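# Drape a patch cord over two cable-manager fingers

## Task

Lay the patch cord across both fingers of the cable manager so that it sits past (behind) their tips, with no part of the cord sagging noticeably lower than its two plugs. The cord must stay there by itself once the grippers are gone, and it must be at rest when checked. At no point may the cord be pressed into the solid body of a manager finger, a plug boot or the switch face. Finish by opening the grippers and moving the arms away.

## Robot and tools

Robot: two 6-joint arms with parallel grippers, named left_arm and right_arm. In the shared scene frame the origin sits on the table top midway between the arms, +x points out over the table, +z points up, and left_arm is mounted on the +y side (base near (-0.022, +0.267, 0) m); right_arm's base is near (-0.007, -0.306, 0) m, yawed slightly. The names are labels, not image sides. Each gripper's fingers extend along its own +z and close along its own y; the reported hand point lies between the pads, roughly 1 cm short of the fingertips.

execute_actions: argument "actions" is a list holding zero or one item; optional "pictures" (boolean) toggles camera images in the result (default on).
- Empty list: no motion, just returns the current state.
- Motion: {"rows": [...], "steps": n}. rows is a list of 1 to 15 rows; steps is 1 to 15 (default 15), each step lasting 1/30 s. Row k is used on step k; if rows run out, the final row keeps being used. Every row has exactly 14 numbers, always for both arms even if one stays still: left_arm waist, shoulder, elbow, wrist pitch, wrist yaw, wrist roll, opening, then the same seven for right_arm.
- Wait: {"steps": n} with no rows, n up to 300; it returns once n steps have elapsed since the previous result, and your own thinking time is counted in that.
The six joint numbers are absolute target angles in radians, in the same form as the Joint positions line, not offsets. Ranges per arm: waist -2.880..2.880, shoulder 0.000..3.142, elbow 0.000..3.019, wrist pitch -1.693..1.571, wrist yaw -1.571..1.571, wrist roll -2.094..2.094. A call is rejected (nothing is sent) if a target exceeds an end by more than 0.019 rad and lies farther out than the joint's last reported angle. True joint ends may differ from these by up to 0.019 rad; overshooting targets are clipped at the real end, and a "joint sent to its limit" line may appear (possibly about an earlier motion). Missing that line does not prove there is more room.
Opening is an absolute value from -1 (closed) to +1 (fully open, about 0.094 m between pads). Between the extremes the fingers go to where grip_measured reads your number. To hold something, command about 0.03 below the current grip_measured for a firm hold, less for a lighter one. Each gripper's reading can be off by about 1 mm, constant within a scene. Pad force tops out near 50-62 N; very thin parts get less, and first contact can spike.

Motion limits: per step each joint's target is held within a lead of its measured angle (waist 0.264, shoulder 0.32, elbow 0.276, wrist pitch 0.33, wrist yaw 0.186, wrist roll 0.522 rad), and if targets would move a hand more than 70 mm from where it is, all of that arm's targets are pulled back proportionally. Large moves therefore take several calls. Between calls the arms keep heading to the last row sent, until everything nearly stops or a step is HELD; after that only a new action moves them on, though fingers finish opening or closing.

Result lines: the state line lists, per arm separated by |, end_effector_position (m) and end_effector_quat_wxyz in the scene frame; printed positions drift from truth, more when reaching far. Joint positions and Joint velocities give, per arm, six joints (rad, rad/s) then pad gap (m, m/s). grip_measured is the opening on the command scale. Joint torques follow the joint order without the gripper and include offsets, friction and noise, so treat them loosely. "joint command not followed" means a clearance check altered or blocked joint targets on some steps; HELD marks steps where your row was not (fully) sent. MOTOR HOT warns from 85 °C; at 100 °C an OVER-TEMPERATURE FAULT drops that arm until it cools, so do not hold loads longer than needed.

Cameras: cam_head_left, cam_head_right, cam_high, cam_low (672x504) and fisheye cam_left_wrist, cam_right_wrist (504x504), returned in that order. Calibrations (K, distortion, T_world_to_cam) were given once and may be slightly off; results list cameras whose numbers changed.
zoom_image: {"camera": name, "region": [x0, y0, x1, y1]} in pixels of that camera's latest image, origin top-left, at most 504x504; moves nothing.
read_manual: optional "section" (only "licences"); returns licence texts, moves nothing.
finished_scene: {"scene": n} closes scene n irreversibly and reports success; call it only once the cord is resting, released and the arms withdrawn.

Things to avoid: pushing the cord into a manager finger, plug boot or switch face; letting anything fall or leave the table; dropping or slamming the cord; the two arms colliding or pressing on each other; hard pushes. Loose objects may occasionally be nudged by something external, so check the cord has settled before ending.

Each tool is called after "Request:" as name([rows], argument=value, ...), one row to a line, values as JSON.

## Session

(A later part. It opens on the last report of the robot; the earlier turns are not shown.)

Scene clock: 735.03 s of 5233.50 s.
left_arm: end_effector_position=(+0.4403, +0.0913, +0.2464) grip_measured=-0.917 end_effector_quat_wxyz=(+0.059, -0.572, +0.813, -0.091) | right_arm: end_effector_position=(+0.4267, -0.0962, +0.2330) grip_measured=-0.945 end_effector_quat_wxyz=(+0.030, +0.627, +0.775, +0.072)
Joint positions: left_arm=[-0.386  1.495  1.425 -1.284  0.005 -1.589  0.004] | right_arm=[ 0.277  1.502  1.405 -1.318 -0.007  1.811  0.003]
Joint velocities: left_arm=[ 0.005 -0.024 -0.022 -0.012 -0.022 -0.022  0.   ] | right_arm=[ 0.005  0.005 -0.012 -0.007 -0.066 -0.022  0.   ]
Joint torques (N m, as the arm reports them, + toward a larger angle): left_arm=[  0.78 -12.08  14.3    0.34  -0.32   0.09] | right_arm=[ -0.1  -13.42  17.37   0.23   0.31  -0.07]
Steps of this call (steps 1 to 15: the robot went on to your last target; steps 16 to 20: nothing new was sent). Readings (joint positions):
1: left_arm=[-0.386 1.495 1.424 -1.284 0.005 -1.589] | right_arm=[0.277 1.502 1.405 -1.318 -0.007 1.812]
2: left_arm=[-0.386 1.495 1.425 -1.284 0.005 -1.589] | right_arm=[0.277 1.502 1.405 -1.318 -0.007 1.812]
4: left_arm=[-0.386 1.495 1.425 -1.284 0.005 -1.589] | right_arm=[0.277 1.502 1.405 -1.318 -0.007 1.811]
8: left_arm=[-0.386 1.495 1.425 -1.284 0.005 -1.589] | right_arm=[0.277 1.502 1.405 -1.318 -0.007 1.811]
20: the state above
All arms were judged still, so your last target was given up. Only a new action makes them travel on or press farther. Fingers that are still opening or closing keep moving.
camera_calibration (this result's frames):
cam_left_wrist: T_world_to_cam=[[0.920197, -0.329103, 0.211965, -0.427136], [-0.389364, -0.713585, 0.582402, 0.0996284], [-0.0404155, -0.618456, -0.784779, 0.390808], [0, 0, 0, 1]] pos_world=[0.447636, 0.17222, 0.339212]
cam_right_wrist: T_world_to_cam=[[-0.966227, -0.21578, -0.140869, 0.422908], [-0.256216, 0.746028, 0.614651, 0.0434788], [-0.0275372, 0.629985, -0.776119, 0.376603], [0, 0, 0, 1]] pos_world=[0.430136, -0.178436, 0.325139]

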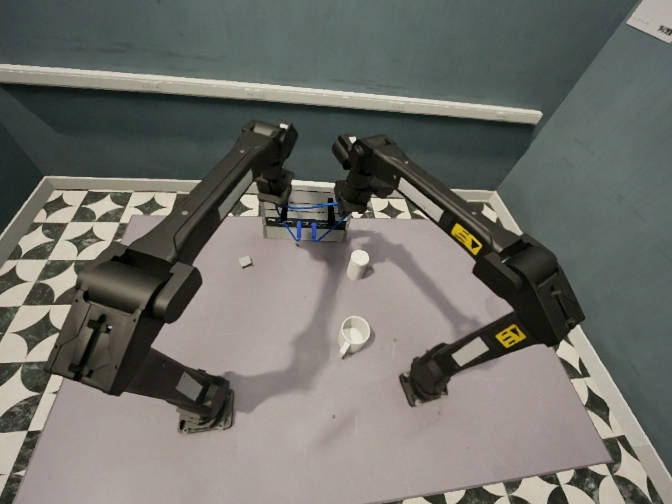

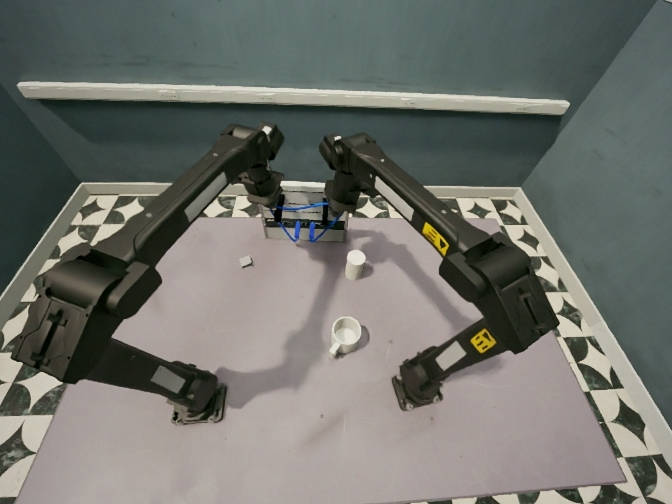

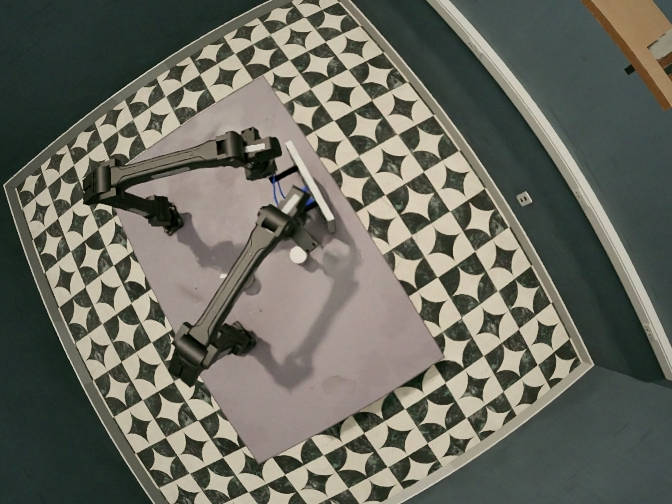

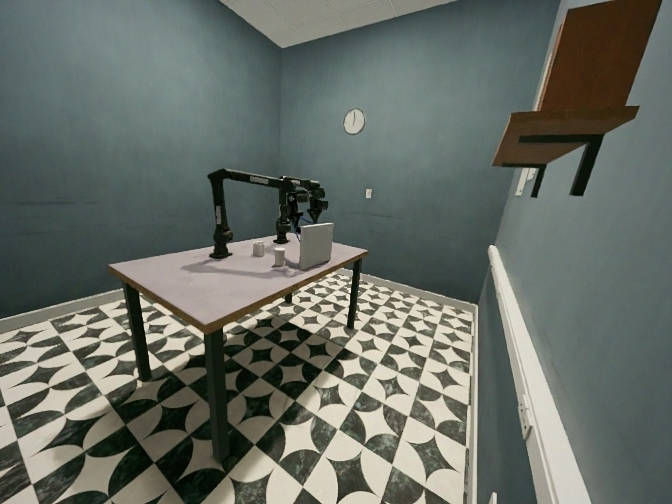

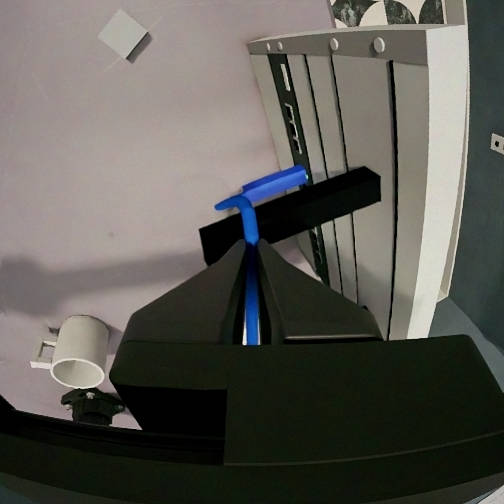

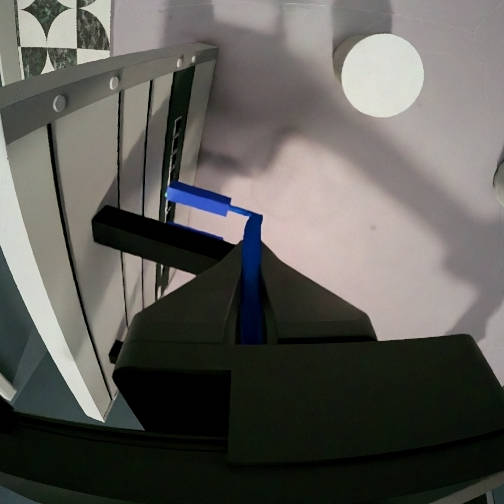

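Request:
execute_actions([
  {"rows":[[-0.37,1.50,1.494,-1.295,0,-1.583,-0.94,0.265,1.505,1.495,-1.335,0,1.797,-0.955],[-0.367,1.508,1.502,-1.295,0,-1.581,-0.94,0.261,1.514,1.505,-1.335,0,1.793,-0.955],[-0.364,1.516,1.51,-1.295,0,-1.579,-0.94,0.257,1.523,1.515,-1.335,0,1.79,-0.955],[-0.361,1.524,1.518,-1.295,0,-1.577,-0.94,0.253,1.532,1.525,-1.335,0,1.786,-0.955],[-0.358,1.532,1.526,-1.295,0,-1.575,-0.94,0.249,1.541,1.535,-1.335,0,1.782,-0.955],[-0.355,1.54,1.534,-1.295,0,-1.572,-0.94,0.245,1.55,1.545,-1.335,0,1.778,-0.955],[-0.352,1.548,1.542,-1.295,0,-1.57,-0.94,0.24,1.559,1.555,-1.335,0,1.773,-0.955],[-0.349,1.554,1.549,-1.295,0,-1.567,-0.94,0.235,1.568,1.565,-1.335,0,1.768,-0.955],[-0.346,1.559,1.555,-1.295,0,-1.565,-0.94,0.23,1.576,1.573,-1.335,0,1.765,-0.955]],"steps":15},
], pictures=false)

Request:
execute_actions([
  {"steps":20},
])

Request:
zoom_image(camera="cam_head_right", region=[230, 170, 380, 260])

Scene clock: 746.03 s of 5233.50 s.
left_arm: end_effector_position=(+0.4667, +0.0934, +0.2413) grip_measured=-0.917 end_effector_quat_wxyz=(+0.058, -0.577, +0.810, -0.087) | right_arm: end_effector_position=(+0.4628, -0.1003, +0.2281) grip_measured=-0.945 end_effector_quat_wxyz=(+0.032, +0.630, +0.773, +0.070)
Joint positions: left_arm=[-0.364  1.562  1.488 -1.287  0.005 -1.578  0.004] | right_arm=[ 0.24   1.586  1.488 -1.32  -0.007  1.78   0.003]
Joint velocities: left_arm=[ 0.005 -0.005  0.007 -0.012 -0.095 -0.007 -0.001] | right_arm=[-0.044 -0.005 -0.002  0.007  0.037 -0.081 -0.   ]
Joint torques (N m, as the arm reports them, + toward a larger angle): left_arm=[  1.58 -13.71  14.71   0.58  -0.31   0.14] | right_arm=[ -0.07 -15.04  17.6    0.36   0.31  -0.11]
Steps of this call (steps 1 to 90: nothing new was sent; then 7.50 s passed at rest; steps 91 to 105: all 15 steps of this action). Readings (joint positions):
91: left_arm=[-0.386 1.495 1.425 -1.284 0.005 -1.589] | right_arm=[0.277 1.502 1.406 -1.318 -0.007 1.810]
92: left_arm=[-0.386 1.496 1.427 -1.285 0.005 -1.589] | right_arm=[0.277 1.503 1.407 -1.319 -0.007 1.809]
94: left_arm=[-0.386 1.501 1.438 -1.286 0.005 -1.589] | right_arm=[0.275 1.510 1.419 -1.320 -0.007 1.806]
98: left_arm=[-0.380 1.530 1.471 -1.287 0.005 -1.585] | right_arm=[0.264 1.544 1.463 -1.320 -0.007 1.794]
105: the state above

Scene clock: 746.70 s of 5233.50 s.
left_arm: end_effector_position=(+0.4673, +0.0933, +0.2423) grip_measured=-0.917 end_effector_quat_wxyz=(+0.059, -0.577, +0.810, -0.088) | right_arm: end_effector_position=(+0.4631, -0.1004, +0.2284) grip_measured=-0.945 end_effector_quat_wxyz=(+0.032, +0.629, +0.774, +0.070)
Joint positions: left_arm=[-0.363  1.562  1.49  -1.287  0.005 -1.577  0.004] | right_arm=[ 0.239  1.586  1.489 -1.32  -0.007  1.777  0.003]
Joint velocities: left_arm=[-0.015  0.005 -0.002 -0.012  0.066 -0.022  0.   ] | right_arm=[-0.005  0.005 -0.007 -0.017 -0.037 -0.022 -0.   ]
Joint torques (N m, as the arm reports them, + toward a larger angle): left_arm=[  1.19 -13.25  14.38   0.37  -0.31   0.14] | right_arm=[ -0.54 -15.11  17.65   0.46   0.27  -0.03]
Steps of this call (steps 1 to 15: the robot went on to your last target; steps 16 to 20: nothing new was sent). Readings (joint positions):
1: left_arm=[-0.363 1.562 1.488 -1.287 0.005 -1.578] | right_arm=[0.239 1.586 1.488 -1.320 -0.007 1.780]
2: left_arm=[-0.363 1.562 1.490 -1.287 0.005 -1.578] | right_arm=[0.239 1.586 1.489 -1.320 -0.007 1.779]
4: left_arm=[-0.363 1.562 1.490 -1.287 0.005 -1.578] | right_arm=[0.239 1.586 1.489 -1.320 -0.007 1.778]
8: left_arm=[-0.363 1.562 1.490 -1.287 0.005 -1.577] | right_arm=[0.239 1.586 1.489 -1.320 -0.007 1.777]
20: the state above
All arms were judged still, so your last target was given up. Only a new action makes them travel on or press farther. Fingers that are still opening or closing keep moving.
camera_calibration (this result's frames):
cam_left_wrist: T_world_to_cam=[[0.924113, -0.320096, 0.208694, -0.452283], [-0.380447, -0.719702, 0.580766, 0.110792], [-0.0357029, -0.61609, -0.786866, 0.388076], [0, 0, 0, 1]] pos_world=[0.473967, 0.174054, 0.335409]
cam_right_wrist: T_world_to_cam=[[-0.967022, -0.212055, -0.14107, 0.457373], [-0.253596, 0.750348, 0.610464, 0.0589043], [-0.0236004, 0.626107, -0.77938, 0.375221], [0, 0, 0, 1]] pos_world=[0.466083, -0.182139, 0.321002]

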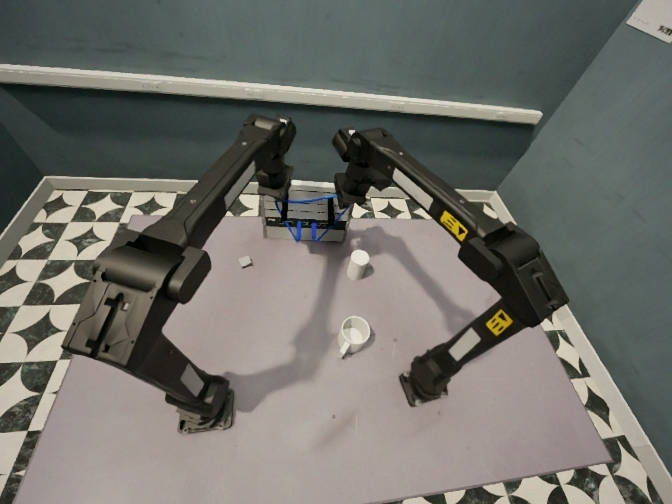

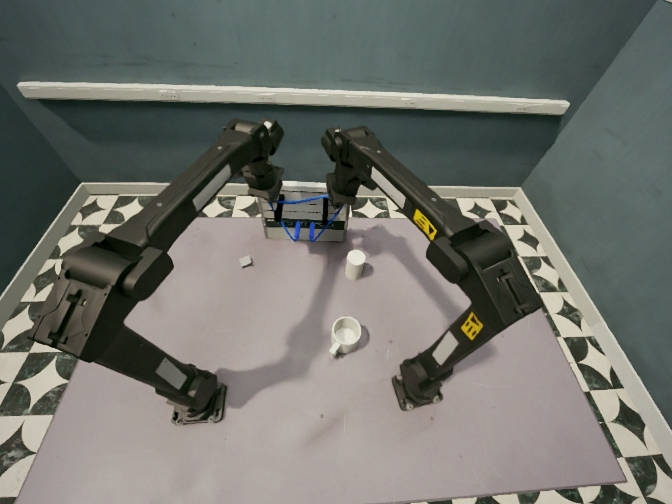

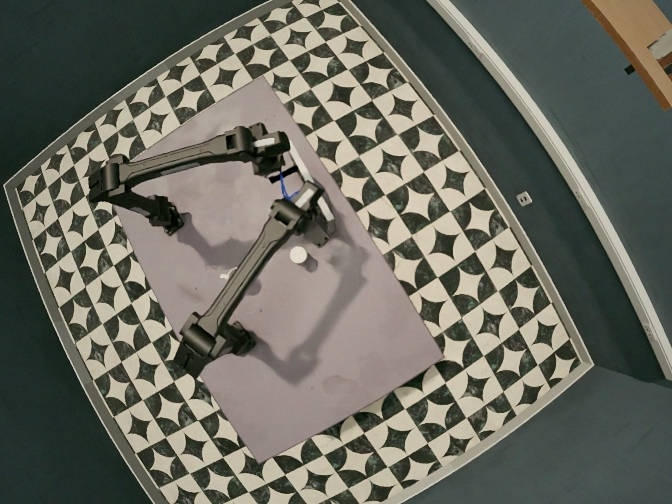

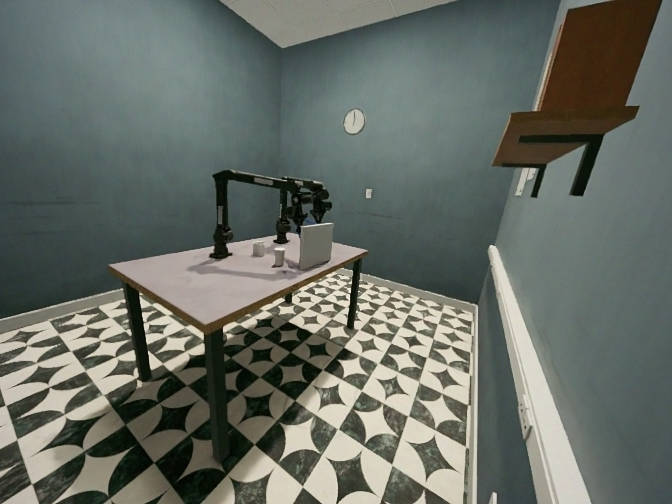

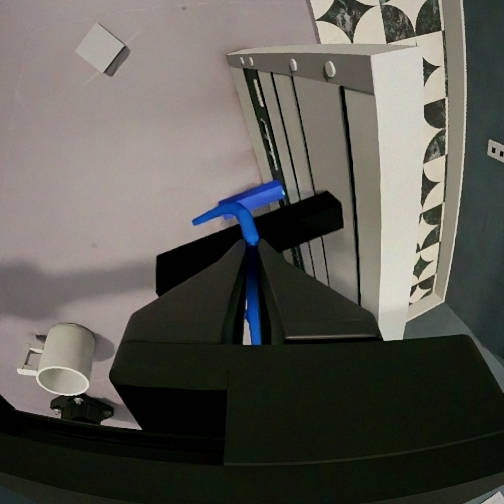

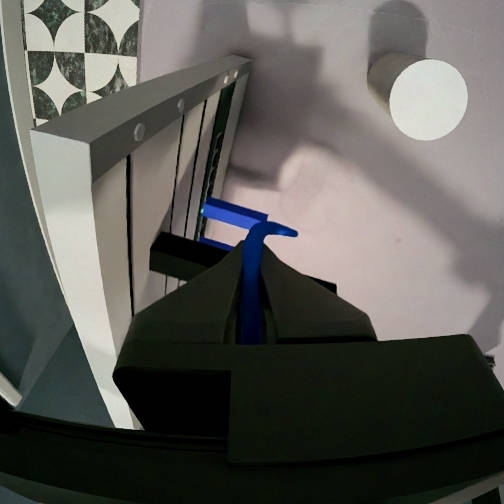

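Region (230, 170, 380, 260) of cam_head_right's 672x504 image, scaled by 3.360, with more detail than that image has; it fills the top 302 rows of this view, and the rest is white.

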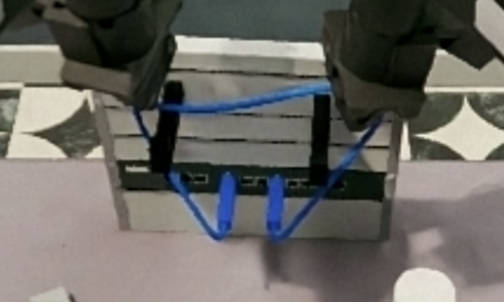

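Request:
execute_actions([
  {"rows":[[-0.363,1.562,1.55,-1.29,0,-1.577,-0.85,0.239,1.58,1.565,-1.325,0,1.777,-0.85],[-0.363,1.562,1.55,-1.29,0,-1.577,-0.75,0.239,1.58,1.565,-1.325,0,1.777,-0.75],[-0.363,1.562,1.55,-1.29,0,-1.577,-0.6,0.239,1.58,1.565,-1.325,0,1.777,-0.6]],"steps":15},
], pictures=false)

Request:
execute_actions([
  {"steps":30},
])

Request:
zoom_image(camera="cam_head_right", region=[230, 170, 380, 260])

Scene clock: 759.03 s of 5233.50 s.
left_arm: end_effector_position=(+0.4694, +0.0929, +0.2458) grip_measured=-0.602 end_effector_quat_wxyz=(+0.062, -0.577, +0.810, -0.091) | right_arm: end_effector_position=(+0.4646, -0.1006, +0.2303) grip_measured=-0.602 end_effector_quat_wxyz=(+0.035, +0.629, +0.773, +0.071)
Joint positions: left_arm=[-0.363  1.562  1.498 -1.287  0.003 -1.577  0.019] | right_arm=[ 0.239  1.586  1.494 -1.32  -0.002  1.777  0.019]
Joint velocities: left_arm=[-0.005 -0.024 -0.012  0.002  0.007 -0.022 -0.   ] | right_arm=[-0.015 -0.005  0.007  0.002 -0.007  0.022 -0.   ]
Joint torques (N m, as the arm reports them, + toward a larger angle): left_arm=[ -0.04 -12.87  13.58   0.53  -0.23   0.05] | right_arm=[  0.72 -15.25  16.62   0.75   0.15   0.01]
Steps of this call (steps 1 to 90: nothing new was sent; then 8.83 s passed at rest; steps 91 to 105: all 15 steps of this action). Readings (joint positions):
91: left_arm=[-0.363 1.562 1.490 -1.287 0.005 -1.577] | right_arm=[0.239 1.586 1.489 -1.320 -0.006 1.777]
92: left_arm=[-0.363 1.562 1.491 -1.287 0.004 -1.577] | right_arm=[0.239 1.586 1.489 -1.320 -0.005 1.777]
94: left_arm=[-0.363 1.562 1.494 -1.287 0.003 -1.577] | right_arm=[0.239 1.586 1.491 -1.320 -0.003 1.777]
98: left_arm=[-0.363 1.562 1.498 -1.287 0.003 -1.577] | right_arm=[0.239 1.586 1.493 -1.320 -0.002 1.777]
105: the state above

Scene clock: 760.03 s of 5233.50 s.
left_arm: end_effector_position=(+0.4694, +0.0929, +0.2458) grip_measured=-0.602 end_effector_quat_wxyz=(+0.062, -0.577, +0.810, -0.091) | right_arm: end_effector_position=(+0.4646, -0.1006, +0.2303) grip_measured=-0.602 end_effector_quat_wxyz=(+0.035, +0.629, +0.773, +0.071)
Joint positions: left_arm=[-0.363  1.562  1.498 -1.287  0.003 -1.577  0.019] | right_arm=[ 0.239  1.586  1.494 -1.32  -0.002  1.777  0.019]
Joint velocities: left_arm=[-0.005 -0.015 -0.012  0.002  0.007  0.007 -0.   ] | right_arm=[ 0.005 -0.005 -0.002 -0.032  0.037 -0.007 -0.   ]
Joint torques (N m, as the arm reports them, + toward a larger angle): left_arm=[ -0.1  -13.04  13.48   0.56  -0.25   0.04] | right_arm=[  0.62 -15.12  16.48   0.68   0.14   0.07]
Steps of this call (steps 1 to 15: the robot went on to your last target; steps 16 to 30: nothing new was sent). Readings (joint positions):
1: left_arm=[-0.363 1.562 1.498 -1.287 0.003 -1.577] | right_arm=[0.239 1.586 1.494 -1.320 -0.002 1.777]
2: left_arm=[-0.363 1.562 1.498 -1.287 0.003 -1.577] | right_arm=[0.239 1.586 1.494 -1.320 -0.002 1.777]
4: left_arm=[-0.363 1.562 1.498 -1.287 0.003 -1.577] | right_arm=[0.239 1.586 1.494 -1.320 -0.002 1.777]
8: left_arm=[-0.363 1.562 1.498 -1.287 0.003 -1.577] | right_arm=[0.239 1.586 1.494 -1.320 -0.002 1.777]
30: the state above
All arms were judged still, so your last target was given up. Only a new action makes them travel on or press farther. Fingers that are still opening or closing keep moving.
camera_calibration (this result's frames):
cam_left_wrist: T_world_to_cam=[[0.922507, -0.319524, 0.216532, -0.456318], [-0.384889, -0.719333, 0.578291, 0.111952], [-0.0290189, -0.616818, -0.786571, 0.387497], [0, 0, 0, 1]] pos_world=[0.47529, 0.173741, 0.33886]
cam_right_wrist: T_world_to_cam=[[-0.96632, -0.211706, -0.14631, 0.459937], [-0.256669, 0.751715, 0.607491, 0.0604703], [-0.0186263, 0.624583, -0.780736, 0.374689], [0, 0, 0, 1]] pos_world=[0.466946, -0.182109, 0.323091]

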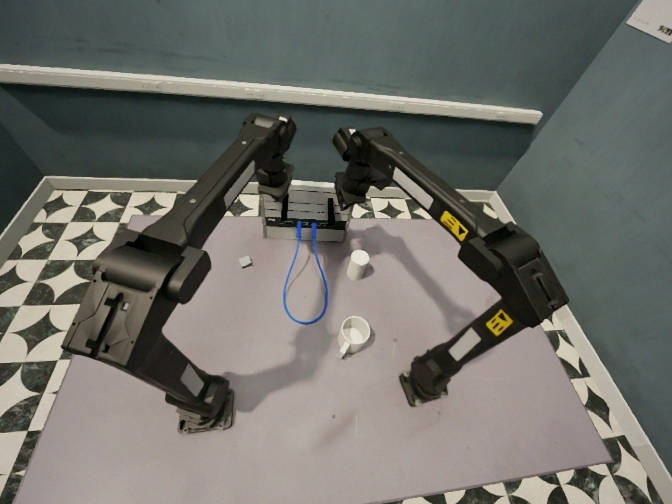

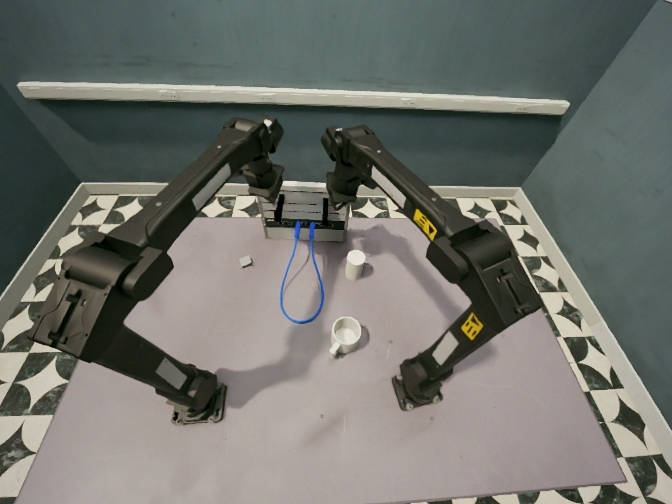

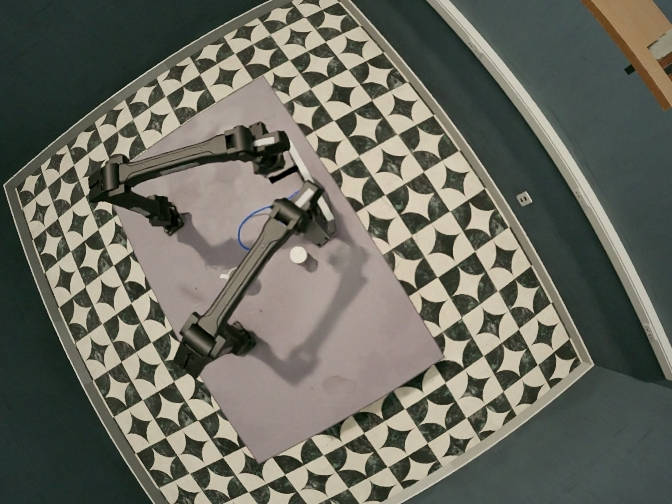

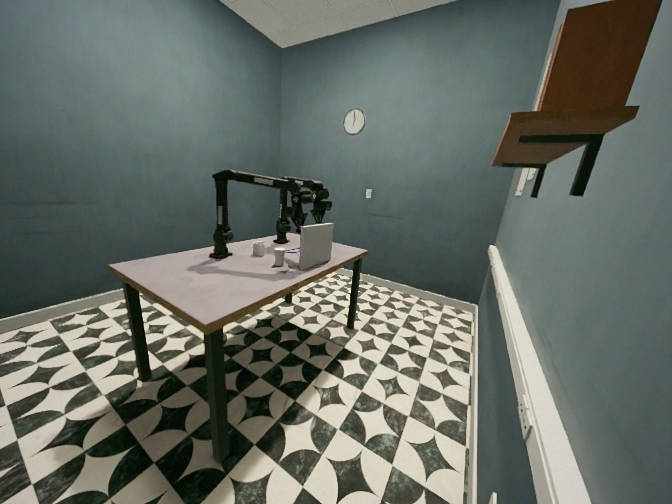

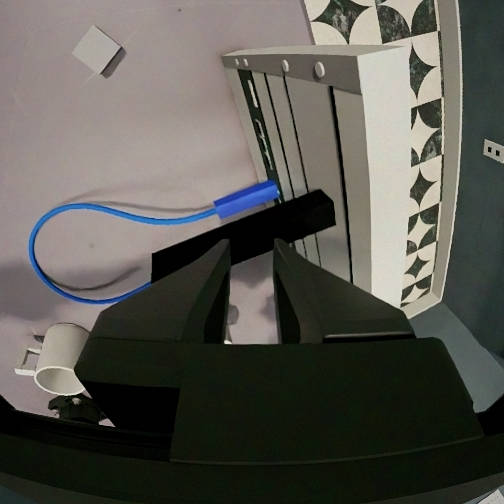

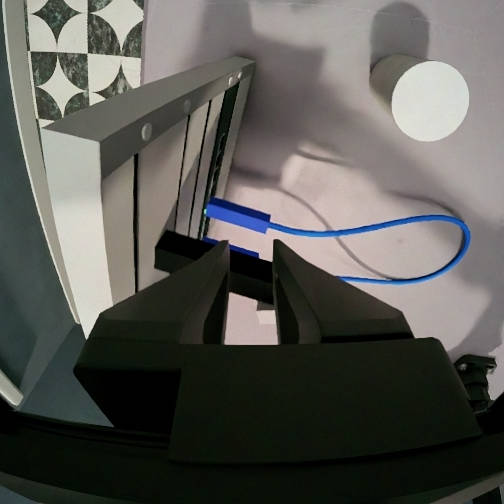

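Region (230, 170, 380, 260) of cam_head_right's 672x504 image, scaled by 3.360, with more detail than that image has; it fills the top 302 rows of this view, and the rest is white.

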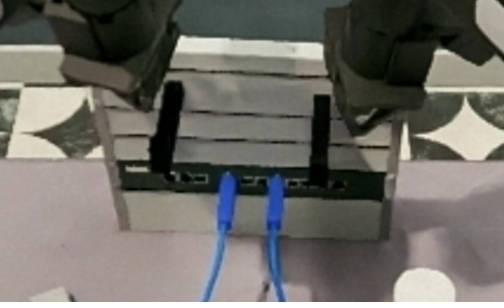

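Request:
execute_actions([
  {"rows":[[-0.363,1.53,1.53,-1.29,0,-1.5,-0.6,0.239,1.55,1.54,-1.32,0,1.7,-0.6],[-0.363,1.50,1.51,-1.29,0,-1.4,-0.6,0.239,1.52,1.52,-1.32,0,1.6,-0.6],[-0.363,1.47,1.49,-1.29,0,-1.3,-0.6,0.239,1.49,1.50,-1.32,0,1.5,-0.6],[-0.363,1.44,1.47,-1.29,0,-1.2,-0.6,0.239,1.46,1.48,-1.32,0,1.4,-0.6],[-0.37,1.41,1.45,-1.29,0,-1.1,-0.6,0.25,1.43,1.46,-1.32,0,1.3,-0.6],[-0.38,1.38,1.43,-1.28,0,-1.0,-0.55,0.26,1.40,1.44,-1.31,0,1.2,-0.55],[-0.39,1.35,1.41,-1.27,0,-0.9,-0.5,0.27,1.37,1.42,-1.3,0,1.1,-0.5],[-0.40,1.32,1.39,-1.26,0,-0.8,-0.5,0.28,1.34,1.40,-1.29,0,1.0,-0.5],[-0.41,1.30,1.36,-1.25,0,-0.7,-0.5,0.29,1.31,1.37,-1.27,0,0.9,-0.5],[-0.42,1.29,1.32,-1.22,0,-0.6,-0.5,0.30,1.30,1.33,-1.24,0,0.8,-0.5],[-0.43,1.28,1.28,-1.19,0,-0.574,-0.5,0.32,1.29,1.29,-1.2,0,0.7,-0.5]],"steps":15},
], pictures=false)

Request:
execute_actions([
  {"rows":[[-0.445,1.278,1.23,-1.14,0,-0.574,-0.5,0.335,1.288,1.24,-1.15,0,0.697,-0.5],[-0.46,1.276,1.18,-1.09,0,-0.574,-0.5,0.35,1.286,1.19,-1.1,0,0.697,-0.5],[-0.475,1.273,1.13,-1.04,0,-0.574,-0.5,0.37,1.284,1.14,-1.05,0,0.697,-0.5],[-0.49,1.27,1.08,-0.99,0,-0.574,-0.5,0.39,1.282,1.09,-1.0,0,0.697,-0.5],[-0.505,1.268,1.03,-0.94,0,-0.574,-0.5,0.41,1.28,1.04,-0.95,0,0.697,-0.5],[-0.52,1.265,0.98,-0.89,0,-0.574,-0.5,0.43,1.278,0.99,-0.9,0,0.697,-0.5],[-0.535,1.262,0.93,-0.84,0,-0.574,-0.5,0.45,1.276,0.94,-0.85,0,0.697,-0.5],[-0.55,1.26,0.88,-0.79,0,-0.574,-0.5,0.47,1.274,0.89,-0.8,0,0.697,-0.5],[-0.565,1.257,0.83,-0.74,0,-0.574,-0.5,0.485,1.272,0.84,-0.75,0,0.697,-0.5],[-0.58,1.255,0.78,-0.69,0,-0.574,-0.5,0.5,1.27,0.79,-0.7,0,0.697,-0.5],[-0.59,1.252,0.73,-0.64,0,-0.574,-0.5,0.515,1.268,0.74,-0.64,0,0.697,-0.5],[-0.6,1.25,0.68,-0.59,0,-0.574,-0.5,0.525,1.266,0.69,-0.59,0,0.697,-0.5],[-0.605,1.245,0.65,-0.54,0,-0.574,-0.5,0.53,1.26,0.66,-0.54,0,0.697,-0.5]],"steps":15},
], pictures=false)

Request:
execute_actions([
  {"steps":30},
])

Scene clock: 824.20 s of 5233.50 s.
left_arm: end_effector_position=(+0.3840, +0.0949, +0.3155) grip_measured=-0.502 end_effector_quat_wxyz=(+0.180, -0.152, +0.965, -0.113) | right_arm: end_effector_position=(+0.3818, -0.0960, +0.3117) grip_measured=-0.502 end_effector_quat_wxyz=(+0.156, +0.179, +0.963, +0.127)
Joint positions: left_arm=[-0.424  1.227  1.303 -1.219  0.002 -0.712  0.023] | right_arm=[ 0.324  1.243  1.313 -1.236 -0.001  0.863  0.023]
Joint velocities: left_arm=[-0.132 -0.005 -0.066  0.095  0.051  0.93  -0.   ] | right_arm=[ 0.142 -0.161 -0.002  0.095 -0.022 -1.048 -0.   ]
Joint torques (N m, as the arm reports them, + toward a larger angle): left_arm=[ 0.08 -5.17  7.89  1.96 -0.16  0.08] | right_arm=[-0.14 -5.99  8.53  2.84  0.06 -0.02]
Steps of this call (steps 1 to 110: nothing new was sent; then 60.00 s passed at rest; steps 111 to 125: all 15 steps of this action). Readings (joint positions):
111: left_arm=[-0.363 1.560 1.498 -1.287 0.003 -1.566] | right_arm=[0.239 1.585 1.494 -1.320 -0.002 1.766]
112: left_arm=[-0.363 1.556 1.498 -1.287 0.003 -1.538] | right_arm=[0.239 1.583 1.494 -1.320 -0.002 1.738]
114: left_arm=[-0.363 1.533 1.490 -1.287 0.003 -1.441] | right_arm=[0.239 1.567 1.491 -1.320 -0.002 1.641]
118: left_arm=[-0.366 1.410 1.422 -1.284 0.003 -1.149] | right_arm=[0.248 1.460 1.435 -1.316 -0.001 1.349]
125: the state above

Scene clock: 824.70 s of 5233.50 s.
left_arm: end_effector_position=(+0.2856, +0.0648, +0.0628) grip_measured=-0.502 end_effector_quat_wxyz=(+0.148, -0.005, +0.984, -0.099) | right_arm: end_effector_position=(+0.2756, -0.0635, +0.0632) grip_measured=-0.501 end_effector_quat_wxyz=(+0.132, +0.003, +0.985, +0.115)
Joint positions: left_arm=[-0.604  1.255  0.646 -0.604  0.002 -0.59   0.023] | right_arm=[ 0.538  1.27   0.661 -0.611 -0.001  0.716  0.023]
Joint velocities: left_arm=[-0.122  0.015 -0.608  0.33   0.051 -0.066  0.   ] | right_arm=[ 0.181  0.093 -0.769  0.364 -0.022  0.007 -0.001]
Joint torques (N m, as the arm reports them, + toward a larger angle): left_arm=[ 0.67 -7.84 11.54  2.67 -0.15  0.09] | right_arm=[-0.73 -9.25 12.94  2.8   0.05 -0.11]
Steps of this call (steps 1 to 15: all 15 steps of this action). Readings (joint positions):
1: left_arm=[-0.428 1.228 1.293 -1.202 0.002 -0.687] | right_arm=[0.329 1.240 1.306 -1.220 -0.001 0.832]
2: left_arm=[-0.432 1.228 1.270 -1.168 0.002 -0.666] | right_arm=[0.332 1.237 1.287 -1.185 -0.001 0.807]
4: left_arm=[-0.445 1.229 1.195 -1.088 0.002 -0.639] | right_arm=[0.345 1.236 1.220 -1.106 -0.001 0.775]
8: left_arm=[-0.495 1.244 0.996 -0.912 0.002 -0.611] | right_arm=[0.404 1.249 1.031 -0.946 -0.001 0.744]
15: the state above

Scene clock: 825.70 s of 5233.50 s.
left_arm: end_effector_position=(+0.2874, +0.0629, +0.0609) grip_measured=-0.502 end_effector_quat_wxyz=(+0.161, -0.001, +0.981, -0.107) | right_arm: end_effector_position=(+0.2742, -0.0653, +0.0551) grip_measured=-0.501 end_effector_quat_wxyz=(+0.138, -0.001, +0.983, +0.119)
Joint positions: left_arm=[-0.606  1.251  0.628 -0.558  0.002 -0.585  0.023] | right_arm=[ 0.537  1.272  0.633 -0.564 -0.001  0.708  0.023]
Joint velocities: left_arm=[-0.015 -0.024  0.002 -0.007 -0.066  0.022 -0.   ] | right_arm=[-0.005 -0.005  0.002 -0.032 -0.007 -0.081 -0.001]
Joint torques (N m, as the arm reports them, + toward a larger angle): left_arm=[-0.23 -7.61  9.96  1.74 -0.18  0.13] | right_arm=[ 0.23 -9.22 11.33  2.29  0.06 -0.08]
Steps of this call (steps 1 to 30: the robot went on to your last target). Readings (joint positions):
1: left_arm=[-0.606 1.255 0.632 -0.595 0.002 -0.589] | right_arm=[0.541 1.273 0.642 -0.602 -0.001 0.714]
2: left_arm=[-0.606 1.255 0.628 -0.589 0.002 -0.588] | right_arm=[0.541 1.275 0.634 -0.597 -0.001 0.713]
4: left_arm=[-0.606 1.254 0.628 -0.569 0.002 -0.587] | right_arm=[0.539 1.274 0.633 -0.581 -0.001 0.711]
8: left_arm=[-0.606 1.251 0.628 -0.558 0.002 -0.586] | right_arm=[0.537 1.272 0.633 -0.564 -0.001 0.709]
30: the state above
All arms were judged still, so your last target was given up. Only a new action makes them travel on or press farther. Fingers that are still opening or closing keep moving.
camera_calibration (this result's frames):
cam_left_wrist: T_world_to_cam=[[-0.0320744, -0.977577, 0.208121, 0.0583393], [-0.95244, 0.0930271, 0.290178, 0.256779], [-0.303032, -0.188915, -0.934068, 0.279106], [0, 0, 0, 1]] pos_world=[0.331016, 0.0858711, 0.17405]
cam_right_wrist: T_world_to_cam=[[0.0442829, -0.973765, -0.223206, -0.0648098], [-0.937806, -0.117525, 0.326663, 0.237054], [-0.344325, 0.194858, -0.918407, 0.28114], [0, 0, 0, 1]] pos_world=[0.321984, -0.0900322, 0.166298]

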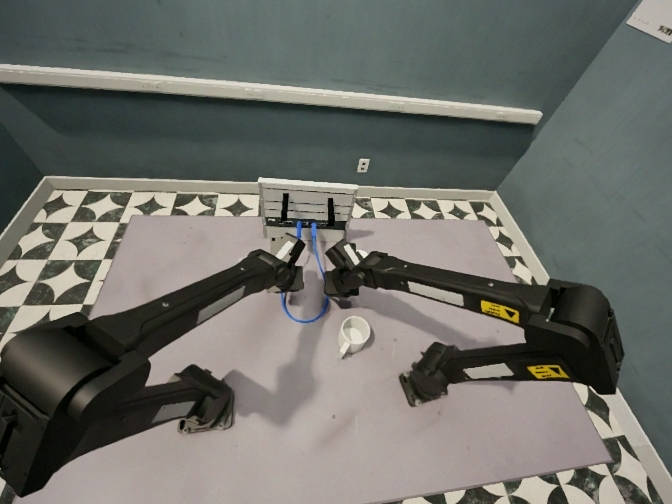

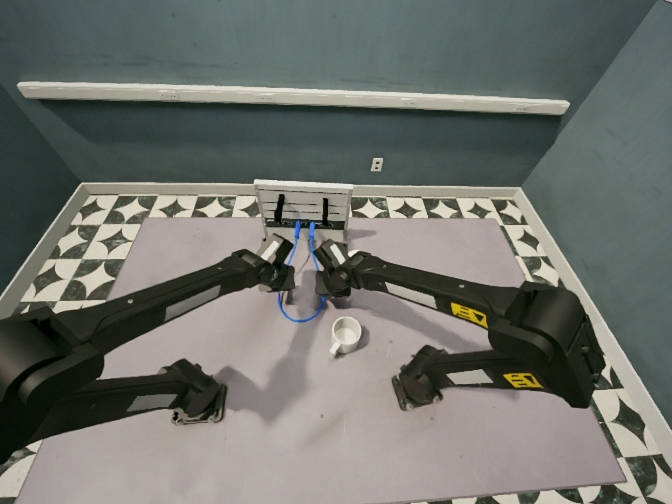

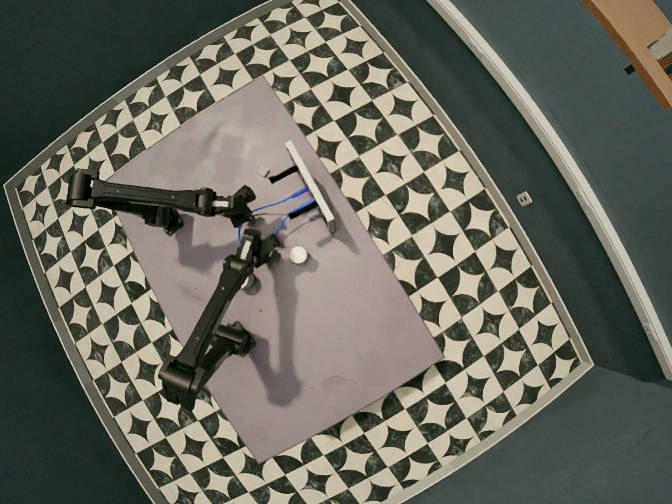

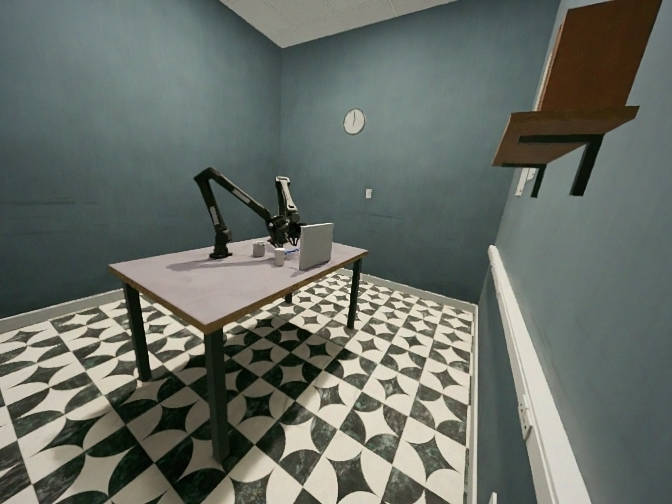

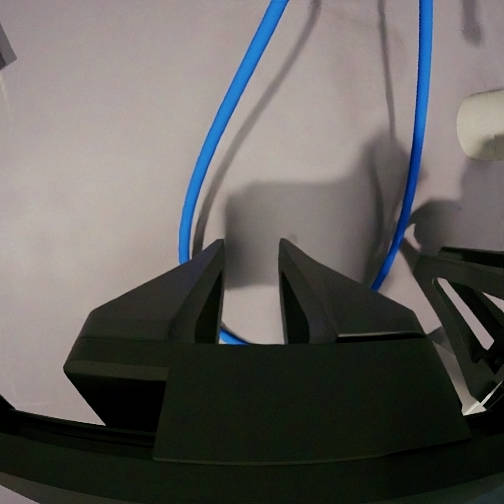

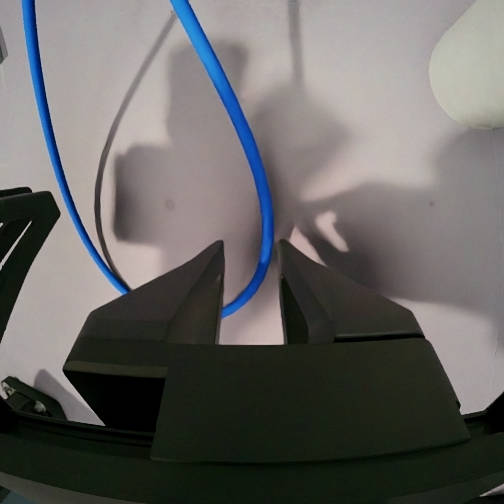

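Request:
execute_actions([
  {"rows":[[-0.59,1.247,0.64,-0.53,0,-0.56,-0.5,0.53,1.268,0.655,-0.53,0,0.697,-0.5],[-0.575,1.248,0.63,-0.515,0,-0.55,-0.5,0.527,1.274,0.65,-0.51,0,0.697,-0.5],[-0.56,1.25,0.62,-0.5,0,-0.54,-0.5,0.525,1.28,0.643,-0.495,0,0.697,-0.5],[-0.545,1.251,0.61,-0.485,0,-0.53,-0.5,0.522,1.286,0.637,-0.48,0,0.697,-0.5],[-0.535,1.252,0.60,-0.47,0,-0.52,-0.5,0.52,1.292,0.63,-0.46,0,0.697,-0.5],[-0.53,1.253,0.585,-0.455,0,-0.51,-0.5,0.52,1.297,0.625,-0.445,0,0.697,-0.5]],"steps":15},
], pictures=false)

Request:
execute_actions([
  {"steps":10},
])

Scene clock: 850.87 s of 5233.50 s.
left_arm: end_effector_position=(+0.3026, +0.0848, +0.0537) grip_measured=-0.502 end_effector_quat_wxyz=(+0.187, -0.007, +0.976, -0.107) | right_arm: end_effector_position=(+0.2925, -0.0553, +0.0600) grip_measured=-0.501 end_effector_quat_wxyz=(+0.170, +0.005, +0.975, +0.145)
Joint positions: left_arm=[-0.535  1.251  0.59  -0.475  0.001 -0.525  0.023] | right_arm=[ 0.526  1.284  0.633 -0.47  -0.001  0.707  0.023]
Joint velocities: left_arm=[-0.005  0.005 -0.002  0.037  0.022 -0.022 -0.   ] | right_arm=[-0.015 -0.005 -0.007  0.002  0.022 -0.022 -0.001]
Joint torques (N m, as the arm reports them, + toward a larger angle): left_arm=[ 0.28 -7.28  7.75  1.63 -0.12  0.11] | right_arm=[-0.1  -7.7   8.22  2.48  0.02 -0.07]
Steps of this call (steps 1 to 90: nothing new was sent; then 21.67 s passed at rest; steps 91 to 105: all 15 steps of this action). Readings (joint positions):
91: left_arm=[-0.606 1.251 0.628 -0.557 0.002 -0.582] | right_arm=[0.537 1.272 0.633 -0.561 -0.001 0.708]
92: left_arm=[-0.604 1.251 0.628 -0.551 0.002 -0.579] | right_arm=[0.536 1.272 0.633 -0.555 -0.001 0.708]
94: left_arm=[-0.592 1.251 0.627 -0.529 0.002 -0.567] | right_arm=[0.534 1.272 0.633 -0.531 -0.001 0.708]
98: left_arm=[-0.544 1.251 0.604 -0.479 0.001 -0.541] | right_arm=[0.527 1.278 0.633 -0.477 -0.001 0.707]
105: the state above

Scene clock: 851.20 s of 5233.50 s.
left_arm: end_effector_position=(+0.3027, +0.0847, +0.0538) grip_measured=-0.502 end_effector_quat_wxyz=(+0.187, -0.005, +0.976, -0.107) | right_arm: end_effector_position=(+0.2925, -0.0553, +0.0600) grip_measured=-0.501 end_effector_quat_wxyz=(+0.170, +0.005, +0.975, +0.145)
Joint positions: left_arm=[-0.535  1.251  0.59  -0.474  0.001 -0.521  0.023] | right_arm=[ 0.526  1.284  0.633 -0.47  -0.001  0.707  0.023]
Joint velocities: left_arm=[-0.024 -0.015 -0.007 -0.012 -0.051  0.022  0.001] | right_arm=[-0.024 -0.005  0.002 -0.022  0.066 -0.022 -0.001]
Joint torques (N m, as the arm reports them, + toward a larger angle): left_arm=[-0.1  -6.72  7.75  1.77 -0.15  0.18] | right_arm=[ 0.22 -7.9   8.    2.51  0.09 -0.1 ]
Steps of this call (steps 1 to 10: the robot went on to your last target). Readings (joint positions):
1: left_arm=[-0.535 1.251 0.590 -0.475 0.001 -0.524] | right_arm=[0.526 1.284 0.633 -0.470 -0.001 0.707]
2: left_arm=[-0.535 1.251 0.590 -0.474 0.001 -0.524] | right_arm=[0.526 1.284 0.633 -0.470 -0.001 0.707]
4: left_arm=[-0.535 1.251 0.590 -0.474 0.001 -0.522] | right_arm=[0.526 1.284 0.633 -0.470 -0.001 0.707]
8: left_arm=[-0.535 1.251 0.590 -0.474 0.001 -0.522] | right_arm=[0.526 1.284 0.633 -0.470 -0.001 0.707]
10: the state above
camera_calibration (this result's frames):
cam_left_wrist: T_world_to_cam=[[-0.0299435, -0.977569, 0.208474, 0.0809622], [-0.967607, 0.0806561, 0.23923, 0.27974], [-0.250679, -0.194558, -0.948318, 0.266589], [0, 0, 0, 1]] pos_world=[0.339931, 0.10845, 0.16901]
cam_right_wrist: T_world_to_cam=[[0.0495081, -0.961106, -0.271708, -0.0527201], [-0.957591, -0.122989, 0.260565, 0.263203], [-0.283847, 0.247285, -0.926435, 0.27573], [0, 0, 0, 1]] pos_world=[0.332916, -0.0864821, 0.17254]

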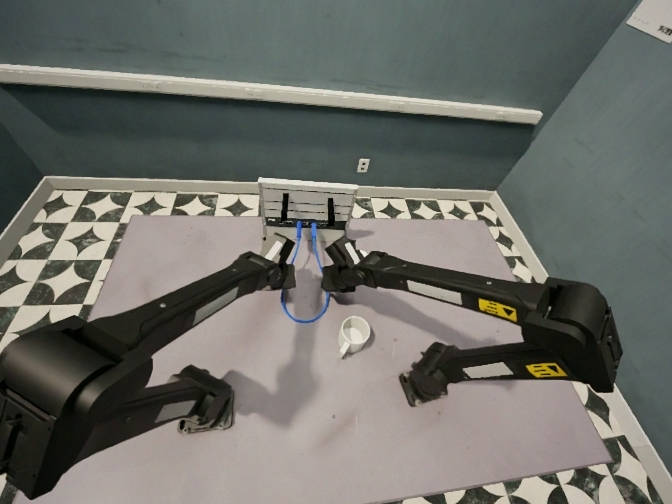

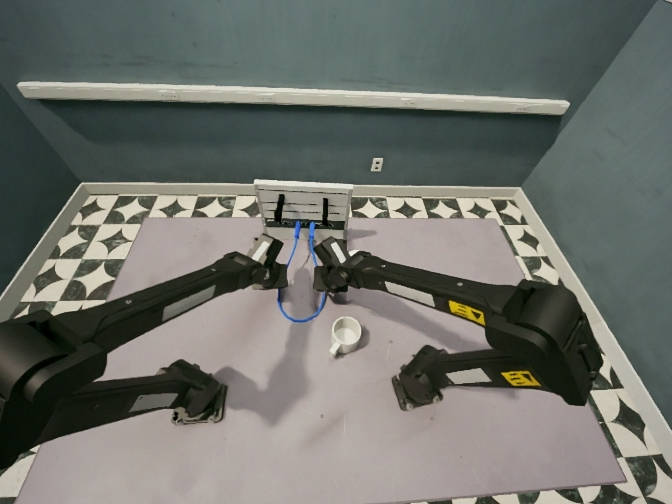

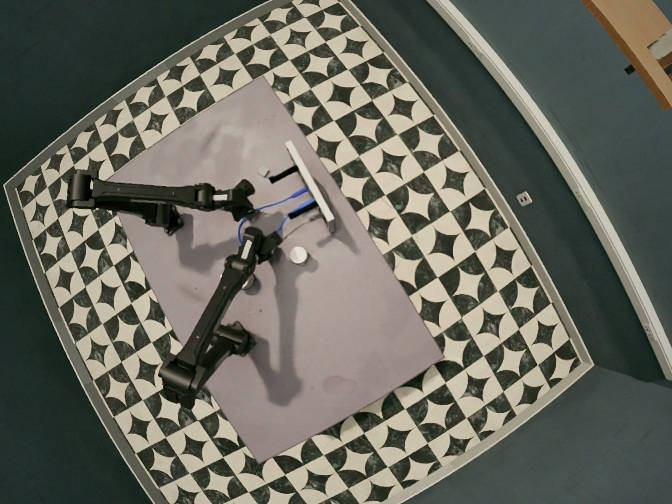

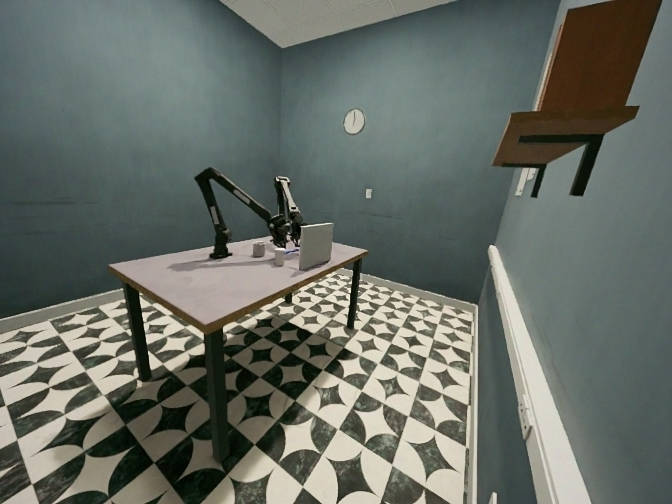

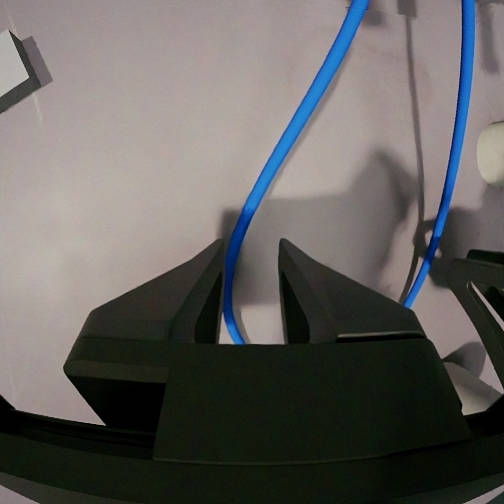

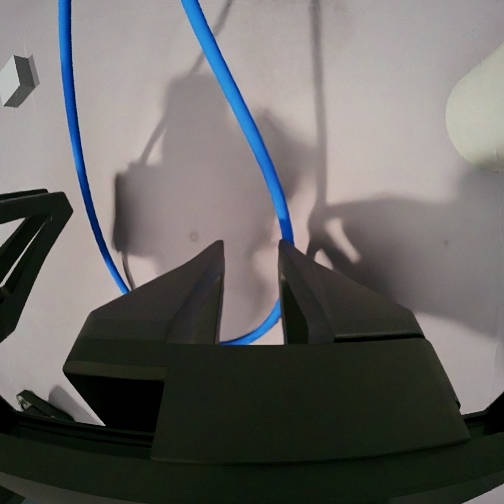

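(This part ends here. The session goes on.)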